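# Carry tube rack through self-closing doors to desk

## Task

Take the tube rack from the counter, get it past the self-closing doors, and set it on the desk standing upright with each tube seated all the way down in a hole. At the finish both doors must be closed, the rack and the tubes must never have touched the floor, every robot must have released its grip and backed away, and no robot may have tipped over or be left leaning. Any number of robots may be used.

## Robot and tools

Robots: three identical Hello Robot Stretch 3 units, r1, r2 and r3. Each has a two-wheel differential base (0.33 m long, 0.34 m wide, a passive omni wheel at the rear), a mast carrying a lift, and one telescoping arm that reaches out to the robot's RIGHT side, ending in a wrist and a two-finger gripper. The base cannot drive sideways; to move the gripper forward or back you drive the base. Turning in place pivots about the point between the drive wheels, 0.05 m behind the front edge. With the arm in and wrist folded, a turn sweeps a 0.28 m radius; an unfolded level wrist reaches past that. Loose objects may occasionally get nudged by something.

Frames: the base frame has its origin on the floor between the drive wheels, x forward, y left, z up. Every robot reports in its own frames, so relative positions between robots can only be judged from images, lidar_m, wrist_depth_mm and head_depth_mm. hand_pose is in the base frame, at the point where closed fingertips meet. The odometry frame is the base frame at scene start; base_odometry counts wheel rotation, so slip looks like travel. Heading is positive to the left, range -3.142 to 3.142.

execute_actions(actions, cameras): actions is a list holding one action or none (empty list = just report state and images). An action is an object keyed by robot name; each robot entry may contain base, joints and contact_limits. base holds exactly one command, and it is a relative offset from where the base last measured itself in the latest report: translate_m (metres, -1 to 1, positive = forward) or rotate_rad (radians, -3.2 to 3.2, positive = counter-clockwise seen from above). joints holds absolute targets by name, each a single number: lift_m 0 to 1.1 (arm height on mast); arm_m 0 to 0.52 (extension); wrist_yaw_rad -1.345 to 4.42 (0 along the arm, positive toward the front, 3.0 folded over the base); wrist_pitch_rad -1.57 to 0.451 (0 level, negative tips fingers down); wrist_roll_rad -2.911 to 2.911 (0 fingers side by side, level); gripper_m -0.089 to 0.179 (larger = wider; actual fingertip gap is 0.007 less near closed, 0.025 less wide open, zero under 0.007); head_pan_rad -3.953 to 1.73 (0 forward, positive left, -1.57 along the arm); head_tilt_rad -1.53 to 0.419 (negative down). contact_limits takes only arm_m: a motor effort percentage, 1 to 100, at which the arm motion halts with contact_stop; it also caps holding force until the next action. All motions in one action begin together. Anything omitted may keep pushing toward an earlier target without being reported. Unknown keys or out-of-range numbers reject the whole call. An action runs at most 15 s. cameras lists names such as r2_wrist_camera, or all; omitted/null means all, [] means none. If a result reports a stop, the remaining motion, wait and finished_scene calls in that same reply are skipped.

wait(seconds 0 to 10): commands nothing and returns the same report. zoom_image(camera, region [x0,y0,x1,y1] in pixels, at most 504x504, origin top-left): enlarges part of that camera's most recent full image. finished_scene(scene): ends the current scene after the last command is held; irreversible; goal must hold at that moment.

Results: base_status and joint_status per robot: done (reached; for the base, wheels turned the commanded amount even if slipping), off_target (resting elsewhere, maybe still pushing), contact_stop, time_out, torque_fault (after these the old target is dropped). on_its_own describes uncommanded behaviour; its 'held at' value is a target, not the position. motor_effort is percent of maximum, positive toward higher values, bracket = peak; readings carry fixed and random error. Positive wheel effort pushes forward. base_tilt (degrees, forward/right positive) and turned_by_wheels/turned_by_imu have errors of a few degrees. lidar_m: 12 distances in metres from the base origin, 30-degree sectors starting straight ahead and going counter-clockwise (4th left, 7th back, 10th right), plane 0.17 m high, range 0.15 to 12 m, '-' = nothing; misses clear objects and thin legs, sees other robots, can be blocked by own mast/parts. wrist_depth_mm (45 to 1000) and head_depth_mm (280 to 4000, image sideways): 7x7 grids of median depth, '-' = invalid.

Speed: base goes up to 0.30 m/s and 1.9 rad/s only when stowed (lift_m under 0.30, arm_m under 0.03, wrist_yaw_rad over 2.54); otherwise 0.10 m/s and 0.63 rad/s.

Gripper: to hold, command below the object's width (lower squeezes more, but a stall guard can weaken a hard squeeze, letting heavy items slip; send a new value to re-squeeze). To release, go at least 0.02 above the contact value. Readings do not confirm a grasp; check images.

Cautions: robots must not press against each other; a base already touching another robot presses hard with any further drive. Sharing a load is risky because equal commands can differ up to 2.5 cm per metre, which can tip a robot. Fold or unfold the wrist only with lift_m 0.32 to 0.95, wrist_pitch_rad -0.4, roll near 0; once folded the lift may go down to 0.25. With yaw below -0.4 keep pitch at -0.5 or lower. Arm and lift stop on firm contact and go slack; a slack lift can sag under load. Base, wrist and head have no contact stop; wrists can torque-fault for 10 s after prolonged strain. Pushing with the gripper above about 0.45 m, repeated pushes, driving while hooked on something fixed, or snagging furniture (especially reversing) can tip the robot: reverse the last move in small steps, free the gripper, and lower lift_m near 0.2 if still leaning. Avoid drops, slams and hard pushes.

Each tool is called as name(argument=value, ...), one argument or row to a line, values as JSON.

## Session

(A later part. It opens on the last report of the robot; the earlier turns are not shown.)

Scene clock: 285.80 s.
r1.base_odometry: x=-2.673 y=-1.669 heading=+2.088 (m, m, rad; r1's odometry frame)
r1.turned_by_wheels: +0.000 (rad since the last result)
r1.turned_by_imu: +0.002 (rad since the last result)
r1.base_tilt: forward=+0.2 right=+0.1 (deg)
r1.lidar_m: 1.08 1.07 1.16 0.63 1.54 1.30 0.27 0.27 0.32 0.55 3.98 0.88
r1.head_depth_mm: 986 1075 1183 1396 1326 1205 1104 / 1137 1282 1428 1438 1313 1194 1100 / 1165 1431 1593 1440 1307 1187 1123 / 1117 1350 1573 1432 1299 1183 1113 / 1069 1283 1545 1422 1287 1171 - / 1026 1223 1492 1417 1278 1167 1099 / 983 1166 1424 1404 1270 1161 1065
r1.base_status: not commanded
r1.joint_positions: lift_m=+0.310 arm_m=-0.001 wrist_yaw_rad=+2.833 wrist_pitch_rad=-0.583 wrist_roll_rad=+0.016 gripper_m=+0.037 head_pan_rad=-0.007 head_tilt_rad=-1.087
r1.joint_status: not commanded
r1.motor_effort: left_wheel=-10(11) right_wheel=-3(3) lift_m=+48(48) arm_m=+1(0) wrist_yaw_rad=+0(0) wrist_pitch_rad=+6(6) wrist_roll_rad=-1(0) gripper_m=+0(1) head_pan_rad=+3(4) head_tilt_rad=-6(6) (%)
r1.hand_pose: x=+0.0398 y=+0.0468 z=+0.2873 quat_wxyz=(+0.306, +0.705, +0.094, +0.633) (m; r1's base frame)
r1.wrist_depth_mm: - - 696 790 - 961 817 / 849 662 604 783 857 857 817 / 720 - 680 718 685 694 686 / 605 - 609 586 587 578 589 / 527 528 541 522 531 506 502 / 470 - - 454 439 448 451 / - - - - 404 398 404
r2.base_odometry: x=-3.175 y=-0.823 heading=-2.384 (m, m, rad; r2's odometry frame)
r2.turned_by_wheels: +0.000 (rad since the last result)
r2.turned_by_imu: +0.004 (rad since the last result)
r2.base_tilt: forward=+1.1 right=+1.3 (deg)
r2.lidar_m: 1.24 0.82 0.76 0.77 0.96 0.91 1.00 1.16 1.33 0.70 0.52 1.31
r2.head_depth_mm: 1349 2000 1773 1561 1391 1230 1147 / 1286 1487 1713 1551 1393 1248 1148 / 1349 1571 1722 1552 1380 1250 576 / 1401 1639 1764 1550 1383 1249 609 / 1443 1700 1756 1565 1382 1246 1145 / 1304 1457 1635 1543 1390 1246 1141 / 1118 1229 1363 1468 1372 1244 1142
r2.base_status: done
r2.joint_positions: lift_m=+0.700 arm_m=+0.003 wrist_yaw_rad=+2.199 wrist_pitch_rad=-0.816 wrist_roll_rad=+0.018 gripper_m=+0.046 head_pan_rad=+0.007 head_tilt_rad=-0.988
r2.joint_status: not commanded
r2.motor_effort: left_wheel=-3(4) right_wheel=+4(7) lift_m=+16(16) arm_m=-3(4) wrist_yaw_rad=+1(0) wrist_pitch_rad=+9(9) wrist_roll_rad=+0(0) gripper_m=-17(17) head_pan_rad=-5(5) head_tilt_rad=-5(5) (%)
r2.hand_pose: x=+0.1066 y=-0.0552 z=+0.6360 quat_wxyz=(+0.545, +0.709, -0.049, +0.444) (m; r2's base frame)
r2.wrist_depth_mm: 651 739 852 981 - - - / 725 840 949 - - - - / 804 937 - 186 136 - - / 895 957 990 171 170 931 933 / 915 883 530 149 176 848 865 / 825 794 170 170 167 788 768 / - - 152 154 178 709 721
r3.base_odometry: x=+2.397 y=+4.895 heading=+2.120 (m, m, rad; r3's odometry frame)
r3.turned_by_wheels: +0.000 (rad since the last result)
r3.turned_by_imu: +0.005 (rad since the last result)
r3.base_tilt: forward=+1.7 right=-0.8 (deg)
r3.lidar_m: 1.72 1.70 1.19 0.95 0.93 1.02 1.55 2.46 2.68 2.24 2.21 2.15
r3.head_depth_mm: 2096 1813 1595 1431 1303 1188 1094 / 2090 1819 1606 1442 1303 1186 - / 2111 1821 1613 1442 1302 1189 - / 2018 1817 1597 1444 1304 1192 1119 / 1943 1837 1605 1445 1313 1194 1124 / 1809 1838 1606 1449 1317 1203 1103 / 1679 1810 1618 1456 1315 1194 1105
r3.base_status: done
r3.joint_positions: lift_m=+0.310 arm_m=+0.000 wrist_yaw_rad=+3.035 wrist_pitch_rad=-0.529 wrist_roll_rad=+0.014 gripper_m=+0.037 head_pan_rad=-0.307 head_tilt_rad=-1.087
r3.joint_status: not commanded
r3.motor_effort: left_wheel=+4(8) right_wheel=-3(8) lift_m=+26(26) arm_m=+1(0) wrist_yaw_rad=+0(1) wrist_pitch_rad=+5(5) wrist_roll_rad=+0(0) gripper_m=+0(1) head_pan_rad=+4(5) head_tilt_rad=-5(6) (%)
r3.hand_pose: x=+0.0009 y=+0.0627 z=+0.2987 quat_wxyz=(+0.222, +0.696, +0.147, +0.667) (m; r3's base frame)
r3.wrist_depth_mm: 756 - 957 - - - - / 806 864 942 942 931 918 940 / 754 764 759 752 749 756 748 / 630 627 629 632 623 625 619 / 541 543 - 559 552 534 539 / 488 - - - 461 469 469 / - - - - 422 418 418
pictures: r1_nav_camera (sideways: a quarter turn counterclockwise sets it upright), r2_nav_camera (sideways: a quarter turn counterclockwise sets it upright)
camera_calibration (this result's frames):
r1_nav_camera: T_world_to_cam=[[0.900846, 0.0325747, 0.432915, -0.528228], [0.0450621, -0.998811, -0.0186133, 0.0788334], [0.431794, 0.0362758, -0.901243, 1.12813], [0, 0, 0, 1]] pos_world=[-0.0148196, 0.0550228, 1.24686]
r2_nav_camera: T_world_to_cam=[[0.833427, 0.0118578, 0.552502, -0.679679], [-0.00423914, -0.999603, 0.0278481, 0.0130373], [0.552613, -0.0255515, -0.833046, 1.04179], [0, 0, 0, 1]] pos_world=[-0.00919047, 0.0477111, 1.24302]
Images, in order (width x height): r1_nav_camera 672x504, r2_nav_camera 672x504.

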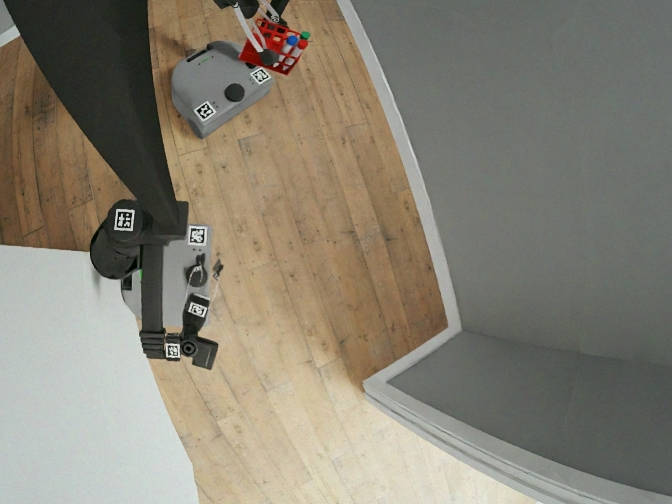

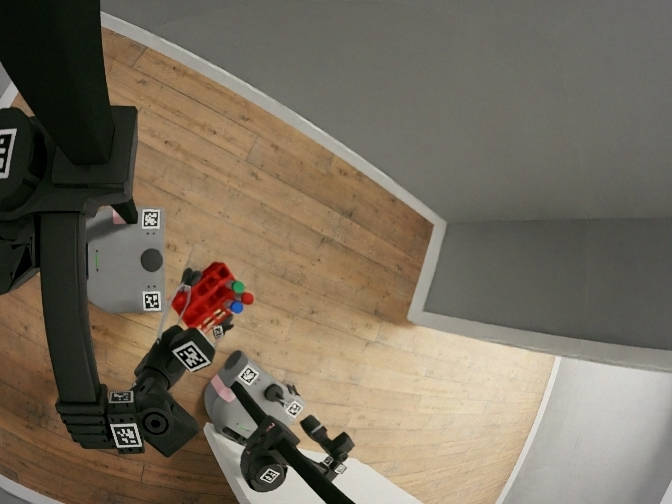

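execute_actions(
  actions=[
    {"r2":{"base":{"translate_m":0.2}},"r3":{"base":{"translate_m":0.2},"joints":{"head_pan_rad":-3.6,"head_tilt_rad":-0.5}}},
  ],
  cameras=[],
)

execute_actions(
  actions=[
    {"r2":{"base":{"rotate_rad":-0.63}}},
  ],
  cameras=[],
)

execute_actions(
  actions=[
    {"r2":{"base":{"translate_m":0.3}}},
  ],
  cameras=["r2_nav_camera","r1_nav_camera","r3_nav_camera"],
)

Scene clock: 299.17 s.
r1.base_odometry: x=-2.673 y=-1.669 heading=+2.088 (m, m, rad; r1's odometry frame)
r1.turned_by_wheels: +0.000 (rad since the last result)
r1.turned_by_imu: +0.002 (rad since the last result)
r1.base_tilt: forward=+0.2 right=+0.1 (deg)
r1.lidar_m: 1.08 1.07 0.52 1.56 1.54 1.30 0.27 0.27 0.32 0.56 3.99 0.87
r1.head_depth_mm: 985 1078 1171 1397 1327 1201 1103 / 1139 1285 1430 1435 1318 1196 1103 / 1168 1436 1590 1449 1303 1193 1117 / 1112 1349 1576 1439 1297 1180 1115 / 1067 1278 1535 1427 1288 1180 - / 1025 1220 1494 1411 1273 1164 1100 / 984 1165 1435 1406 1274 1163 1067
r1.base_status: not commanded
r1.joint_positions: lift_m=+0.310 arm_m=-0.001 wrist_yaw_rad=+2.833 wrist_pitch_rad=-0.583 wrist_roll_rad=+0.016 gripper_m=+0.037 head_pan_rad=-0.007 head_tilt_rad=-1.087
r1.joint_status: not commanded
r1.motor_effort: left_wheel=-10(10) right_wheel=-3(3) lift_m=+48(48) arm_m=+0(1) wrist_yaw_rad=+1(0) wrist_pitch_rad=+6(6) wrist_roll_rad=-1(1) gripper_m=+0(1) head_pan_rad=+4(4) head_tilt_rad=-7(7) (%)
r1.hand_pose: x=+0.0398 y=+0.0468 z=+0.2873 quat_wxyz=(+0.306, +0.705, +0.094, +0.633) (m; r1's base frame)
r1.wrist_depth_mm: - - - 677 - 971 835 / 859 853 602 540 777 831 825 / 729 - 659 569 704 684 680 / 608 - 595 595 585 580 570 / 523 522 534 517 523 507 500 / 470 - - 450 437 439 446 / - - - - 408 405 396
r2.base_odometry: x=-3.321 y=-0.960 heading=-2.384 (m, m, rad; r2's odometry frame)
r2.turned_by_wheels: +0.000 (rad since the last result)
r2.turned_by_imu: +0.001 (rad since the last result)
r2.base_tilt: forward=+1.0 right=+1.3 (deg)
r2.lidar_m: 1.10 0.74 0.68 0.69 0.86 1.08 1.18 1.37 1.41 0.45 0.52 1.12
r2.head_depth_mm: 1057 1319 1771 1552 1392 1253 1140 / 1100 1269 1520 1559 1373 1247 1139 / 1145 1338 1602 1555 1383 1254 575 / 1196 1410 1669 1553 1381 1252 608 / 1248 1467 1701 1542 1384 1249 1139 / 1162 1287 1468 1529 1386 1247 1131 / 990 1100 1218 1361 1380 1253 1143
r2.base_status: done
r2.joint_positions: lift_m=+0.700 arm_m=+0.003 wrist_yaw_rad=+2.199 wrist_pitch_rad=-0.816 wrist_roll_rad=+0.018 gripper_m=+0.046 head_pan_rad=+0.007 head_tilt_rad=-0.988
r2.joint_status: not commanded
r2.motor_effort: left_wheel=-3(3) right_wheel=+4(8) lift_m=+16(16) arm_m=-3(3) wrist_yaw_rad=+1(0) wrist_pitch_rad=+9(9) wrist_roll_rad=+0(0) gripper_m=-17(17) head_pan_rad=-5(5) head_tilt_rad=-6(5) (%)
r2.hand_pose: x=+0.1066 y=-0.0552 z=+0.6360 quat_wxyz=(+0.545, +0.709, -0.049, +0.444) (m; r2's base frame)
r2.wrist_depth_mm: 597 659 757 909 - - 867 / 658 756 866 945 - - 923 / 726 848 986 184 132 - 996 / 810 963 978 171 169 983 948 / 888 914 516 148 176 857 839 / 831 805 171 169 166 778 796 / - - 153 154 179 718 711
r3.base_odometry: x=+2.292 y=+5.065 heading=+2.120 (m, m, rad; r3's odometry frame)
r3.turned_by_wheels: +0.000 (rad since the last result)
r3.turned_by_imu: +0.002 (rad since the last result)
r3.base_tilt: forward=+1.7 right=-0.7 (deg)
r3.lidar_m: 1.53 1.52 1.28 1.03 1.02 1.10 1.69 2.65 2.72 2.17 2.14 1.91
r3.head_depth_mm: 925 985 1054 1130 1222 1322 1316 / 996 1063 1146 1237 1339 1461 1319 / 1083 1166 1257 1371 1493 1551 1320 / 1174 1266 1391 1520 1674 1592 1316 / 1290 1406 1552 1724 1876 1588 1316 / 1439 1576 1761 1981 1988 1583 1309 / 1606 1803 2037 2311 2000 1587 1319
r3.base_status: done
r3.joint_positions: lift_m=+0.310 arm_m=+0.000 wrist_yaw_rad=+3.035 wrist_pitch_rad=-0.529 wrist_roll_rad=+0.014 gripper_m=+0.037 head_pan_rad=-3.593 head_tilt_rad=-0.507
r3.joint_status: all done
r3.motor_effort: left_wheel=+3(9) right_wheel=-4(3) lift_m=+26(26) arm_m=+1(0) wrist_yaw_rad=+1(1) wrist_pitch_rad=+5(5) wrist_roll_rad=+0(1) gripper_m=+0(0) head_pan_rad=-4(59) head_tilt_rad=+4(32) (%)
r3.hand_pose: x=+0.0009 y=+0.0627 z=+0.2987 quat_wxyz=(+0.222, +0.696, +0.147, +0.667) (m; r3's base frame)
r3.wrist_depth_mm: 804 - - - - - - / 858 894 950 934 938 961 923 / 762 756 744 763 741 757 754 / 631 628 622 634 627 622 623 / 538 540 - 562 553 535 534 / 487 - - - 462 471 470 / - - - - 422 418 420
pictures: none
No camera images: the call's "cameras" was empty. Leave "cameras" out to get every camera's image.

Scene clock: 301.17 s.
r1.base_odometry: x=-2.673 y=-1.669 heading=+2.088 (m, m, rad; r1's odometry frame)
r1.turned_by_wheels: +0.000 (rad since the last result)
r1.turned_by_imu: +0.000 (rad since the last result)
r1.base_tilt: forward=+0.2 right=+0.2 (deg)
r1.lidar_m: 1.08 1.07 0.52 1.56 1.54 1.30 0.27 0.27 0.32 0.55 3.99 0.87
r1.head_depth_mm: 989 1079 1178 1400 1332 1200 1107 / 1136 1279 1432 1432 1312 1199 1099 / 1169 1436 1586 1436 1302 1184 1119 / 1116 1365 1579 1433 1304 1183 1115 / 1068 1292 1536 1419 1293 1180 - / 1027 1220 1494 1419 1279 1167 1098 / 988 1167 1427 1406 1273 1160 1068
r1.base_status: not commanded
r1.joint_positions: lift_m=+0.310 arm_m=-0.001 wrist_yaw_rad=+2.833 wrist_pitch_rad=-0.583 wrist_roll_rad=+0.016 gripper_m=+0.037 head_pan_rad=-0.007 head_tilt_rad=-1.087
r1.joint_status: not commanded
r1.motor_effort: left_wheel=-10(10) right_wheel=-3(3) lift_m=+48(48) arm_m=+0(1) wrist_yaw_rad=-1(0) wrist_pitch_rad=+5(6) wrist_roll_rad=-1(1) gripper_m=+0(1) head_pan_rad=+4(4) head_tilt_rad=-6(7) (%)
r1.hand_pose: x=+0.0398 y=+0.0468 z=+0.2873 quat_wxyz=(+0.306, +0.705, +0.094, +0.633) (m; r1's base frame)
r1.wrist_depth_mm: - - - 695 694 977 835 / 842 834 843 572 641 809 819 / 725 - 701 635 686 679 664 / 609 - 593 592 603 585 580 / 519 523 533 507 518 505 514 / 470 - - 463 443 456 446 / - - - - 406 398 401
r2.base_odometry: x=-3.321 y=-0.960 heading=-3.014 (m, m, rad; r2's odometry frame)
r2.turned_by_wheels: -0.630 (rad since the last result)
r2.turned_by_imu: -0.638 (rad since the last result)
r2.base_tilt: forward=+1.1 right=+1.3 (deg)
r2.lidar_m: 4.35 1.12 0.77 0.68 0.68 0.80 1.08 1.17 1.35 1.41 0.45 0.45
r2.head_depth_mm: 2422 1999 1655 1023 1198 1108 1140 / 2441 2028 1777 1567 1267 1184 1139 / 2432 2043 1768 1546 1395 1246 575 / 2427 2051 1761 1536 1377 1249 610 / 2450 2038 1751 1547 1382 1246 1145 / 2460 2028 1724 1542 1383 1242 1142 / 2362 1284 1451 1545 1384 1246 1135
r2.base_status: done
r2.joint_positions: lift_m=+0.700 arm_m=+0.003 wrist_yaw_rad=+2.199 wrist_pitch_rad=-0.816 wrist_roll_rad=+0.018 gripper_m=+0.046 head_pan_rad=+0.007 head_tilt_rad=-0.988
r2.joint_status: not commanded
r2.motor_effort: left_wheel=+3(8) right_wheel=-1(4) lift_m=+16(16) arm_m=-3(3) wrist_yaw_rad=+2(1) wrist_pitch_rad=+9(9) wrist_roll_rad=+0(0) gripper_m=-17(18) head_pan_rad=-5(5) head_tilt_rad=-6(5) (%)
r2.hand_pose: x=+0.1066 y=-0.0552 z=+0.6360 quat_wxyz=(+0.545, +0.709, -0.049, +0.444) (m; r2's base frame)
r2.wrist_depth_mm: 665 858 - - - - - / 688 911 - - - - - / 732 969 - 185 128 - - / 774 965 994 170 169 960 900 / 814 883 531 148 176 755 669 / 805 802 172 170 167 622 628 / - - 153 155 179 615 452
r3.base_odometry: x=+2.292 y=+5.065 heading=+2.120 (m, m, rad; r3's odometry frame)
r3.turned_by_wheels: +0.000 (rad since the last result)
r3.turned_by_imu: +0.000 (rad since the last result)
r3.base_tilt: forward=+1.6 right=-0.6 (deg)
r3.lidar_m: 1.53 1.52 1.28 1.03 1.02 1.10 1.69 2.65 2.71 2.17 2.14 1.91
r3.head_depth_mm: 925 987 1055 1130 1215 1323 1320 / 996 1070 1144 1233 1338 1472 1310 / 1080 1157 1254 1363 1501 1555 1323 / 1177 1268 1377 1515 1680 1590 1321 / 1286 1408 1561 1721 1862 1597 1315 / 1425 1582 1765 1971 2009 1580 1312 / 1606 1798 2029 2317 1997 1584 1320
r3.base_status: not commanded
r3.joint_positions: lift_m=+0.310 arm_m=+0.000 wrist_yaw_rad=+3.035 wrist_pitch_rad=-0.529 wrist_roll_rad=+0.014 gripper_m=+0.037 head_pan_rad=-3.593 head_tilt_rad=-0.507
r3.joint_status: not commanded
r3.motor_effort: left_wheel=+3(3) right_wheel=-3(4) lift_m=+26(26) arm_m=+0(1) wrist_yaw_rad=+0(0) wrist_pitch_rad=+5(5) wrist_roll_rad=+0(0) gripper_m=+0(0) head_pan_rad=-5(5) head_tilt_rad=+4(3) (%)
r3.hand_pose: x=+0.0009 y=+0.0627 z=+0.2987 quat_wxyz=(+0.222, +0.696, +0.147, +0.667) (m; r3's base frame)
r3.wrist_depth_mm: 817 - - - - - - / 866 897 940 939 937 918 938 / 753 767 752 754 749 750 748 / 631 626 620 626 630 623 622 / 538 541 - 560 558 536 534 / 483 - - - 457 467 474 / - - - - 421 416 416
pictures: none
No camera images: the call's "cameras" was empty. Leave "cameras" out to get every camera's image.

Scene clock: 305.70 s.
r1.base_odometry: x=-2.673 y=-1.669 heading=+2.088 (m, m, rad; r1's odometry frame)
r1.turned_by_wheels: +0.000 (rad since the last result)
r1.turned_by_imu: +0.001 (rad since the last result)
r1.base_tilt: forward=+0.2 right=+0.2 (deg)
r1.lidar_m: 1.09 0.30 0.31 1.56 1.54 1.30 0.27 0.27 0.32 0.55 4.00 0.87
r1.head_depth_mm: 986 1077 1180 1404 1321 1203 1104 / 1140 1288 1435 1433 1314 1200 1098 / 1171 1433 1596 1447 1302 1190 1116 / 1118 1364 1581 1437 1294 1182 1118 / 1069 1284 1539 1426 1274 1176 - / 1028 1222 1506 1418 642 1026 1102 / 982 1165 1433 1404 897 1003 1063
r1.base_status: not commanded
r1.joint_positions: lift_m=+0.310 arm_m=-0.001 wrist_yaw_rad=+2.833 wrist_pitch_rad=-0.583 wrist_roll_rad=+0.016 gripper_m=+0.037 head_pan_rad=-0.007 head_tilt_rad=-1.087
r1.joint_status: not commanded
r1.motor_effort: left_wheel=-10(10) right_wheel=-3(3) lift_m=+48(48) arm_m=+1(1) wrist_yaw_rad=-1(0) wrist_pitch_rad=+6(6) wrist_roll_rad=-1(0) gripper_m=+0(0) head_pan_rad=+5(4) head_tilt_rad=-7(7) (%)
r1.hand_pose: x=+0.0398 y=+0.0468 z=+0.2873 quat_wxyz=(+0.306, +0.705, +0.094, +0.633) (m; r1's base frame)
r1.wrist_depth_mm: - - - - - 930 794 / 858 872 863 824 532 484 789 / 717 - 711 461 436 435 668 / 598 - 606 432 376 413 576 / 538 522 539 427 406 496 502 / 478 - - 444 436 451 448 / - - - - 407 406 394
r2.base_odometry: x=-3.618 y=-0.999 heading=-3.014 (m, m, rad; r2's odometry frame)
r2.turned_by_wheels: +0.000 (rad since the last result)
r2.turned_by_imu: +0.002 (rad since the last result)
r2.base_tilt: forward=+1.1 right=+1.3 (deg)
r2.lidar_m: 4.05 0.84 0.85 0.75 0.75 0.88 1.38 1.46 1.53 0.31 0.30 0.75
r2.head_depth_mm: 2446 2052 1762 1525 1386 1062 984 / 2454 2044 1767 1562 1372 1249 1013 / 2422 2037 1759 1557 1380 1241 574 / 2422 2041 1761 1555 1387 1248 610 / 2432 2063 1774 1547 1392 1250 1139 / 2412 2044 1759 1550 1380 1248 1136 / 2431 2015 1697 1359 1374 1242 1134
r2.base_status: done
r2.joint_positions: lift_m=+0.700 arm_m=+0.003 wrist_yaw_rad=+2.199 wrist_pitch_rad=-0.816 wrist_roll_rad=+0.018 gripper_m=+0.046 head_pan_rad=+0.007 head_tilt_rad=-0.988
r2.joint_status: not commanded
r2.motor_effort: left_wheel=+4(7) right_wheel=-2(2) lift_m=+16(16) arm_m=-4(3) wrist_yaw_rad=+1(1) wrist_pitch_rad=+9(9) wrist_roll_rad=+0(0) gripper_m=-17(17) head_pan_rad=-5(5) head_tilt_rad=-6(6) (%)
r2.hand_pose: x=+0.1066 y=-0.0552 z=+0.6360 quat_wxyz=(+0.545, +0.709, -0.049, +0.444) (m; r2's base frame)
r2.wrist_depth_mm: 728 922 - 957 - - - / 756 995 - - - - - / 792 - - 185 132 - - / 832 975 970 171 170 961 965 / 857 933 527 148 176 864 854 / 818 811 171 170 166 791 756 / - - 153 155 179 573 331
r3.base_odometry: x=+2.292 y=+5.065 heading=+2.120 (m, m, rad; r3's odometry frame)
r3.turned_by_wheels: +0.000 (rad since the last result)
r3.turned_by_imu: +0.001 (rad since the last result)
r3.base_tilt: forward=+1.6 right=-0.7 (deg)
r3.lidar_m: 1.53 1.52 1.28 1.03 1.02 1.10 1.68 2.65 2.71 2.16 2.14 1.92
r3.head_depth_mm: 923 987 1057 1129 1217 1326 1319 / 996 1065 1151 1236 1345 1470 1320 / 1080 1157 1256 1368 1507 1543 1323 / 1176 1267 1383 1520 1684 1604 1316 / 1285 1408 1554 1729 1875 1596 1318 / 1431 1579 1751 1972 1992 1589 1319 / 1606 1814 2029 2290 1992 1582 1314
r3.base_status: not commanded
r3.joint_positions: lift_m=+0.310 arm_m=+0.000 wrist_yaw_rad=+3.035 wrist_pitch_rad=-0.529 wrist_roll_rad=+0.014 gripper_m=+0.037 head_pan_rad=-3.593 head_tilt_rad=-0.507
r3.joint_status: not commanded
r3.motor_effort: left_wheel=+3(3) right_wheel=-4(4) lift_m=+26(26) arm_m=+0(1) wrist_yaw_rad=+1(0) wrist_pitch_rad=+5(5) wrist_roll_rad=+0(0) gripper_m=+0(0) head_pan_rad=-4(6) head_tilt_rad=+4(4) (%)
r3.hand_pose: x=+0.0009 y=+0.0627 z=+0.2987 quat_wxyz=(+0.222, +0.696, +0.147, +0.667) (m; r3's base frame)
r3.wrist_depth_mm: 810 - - - - - - / 862 886 947 938 921 934 919 / 760 758 752 746 762 749 748 / 632 630 631 638 627 628 619 / 543 539 - 562 546 531 534 / 487 - - - 460 468 470 / - - - - 415 419 416
pictures: r1_nav_camera (sideways: a quarter turn counterclockwise sets it upright), r2_nav_camera (sideways: a quarter turn counterclockwise sets it upright), r3_nav_camera (sideways: a quarter turn counterclockwise sets it upright)
camera_calibration (this result's frames):
r1_nav_camera: T_world_to_cam=[[0.900846, 0.0325757, 0.432915, -0.528228], [0.0450631, -0.998811, -0.0186133, 0.0788334], [0.431794, 0.0362762, -0.901243, 1.12813], [0, 0, 0, 1]] pos_world=[-0.0148197, 0.0550228, 1.24686]
r2_nav_camera: T_world_to_cam=[[0.833438, 0.0118569, 0.552486, -0.679658], [-0.0042398, -0.999603, 0.0278483, 0.0130371], [0.552597, -0.0255523, -0.833057, 1.04181], [0, 0, 0, 1]] pos_world=[-0.00919152, 0.0477111, 1.24302]
r3_nav_camera: T_world_to_cam=[[-0.461315, 0.271228, 0.844762, -1.05275], [0.42886, 0.901676, -0.0553054, 0.122067], [-0.776703, 0.336772, -0.532276, 0.650501], [0, 0, 0, 1]] pos_world=[-0.0327523, -0.0436015, 1.24232]
Images, in order (width x height): r1_nav_camera 672x504, r2_nav_camera 672x504, r3_nav_camera 672x504.

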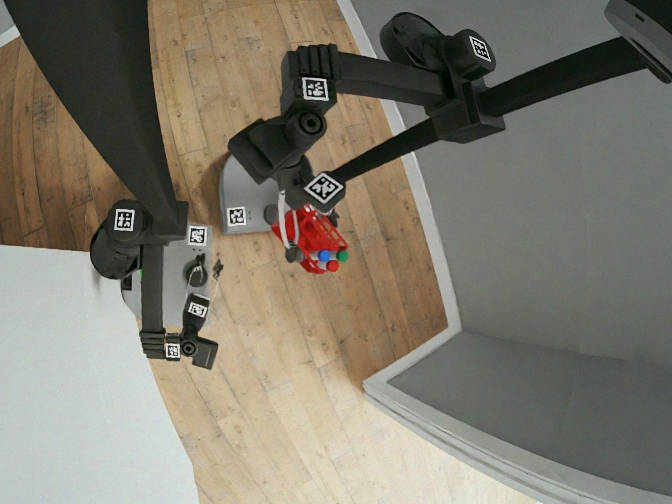

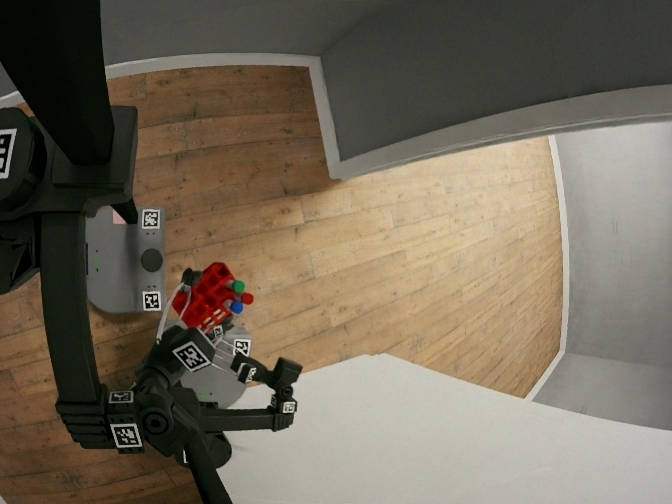

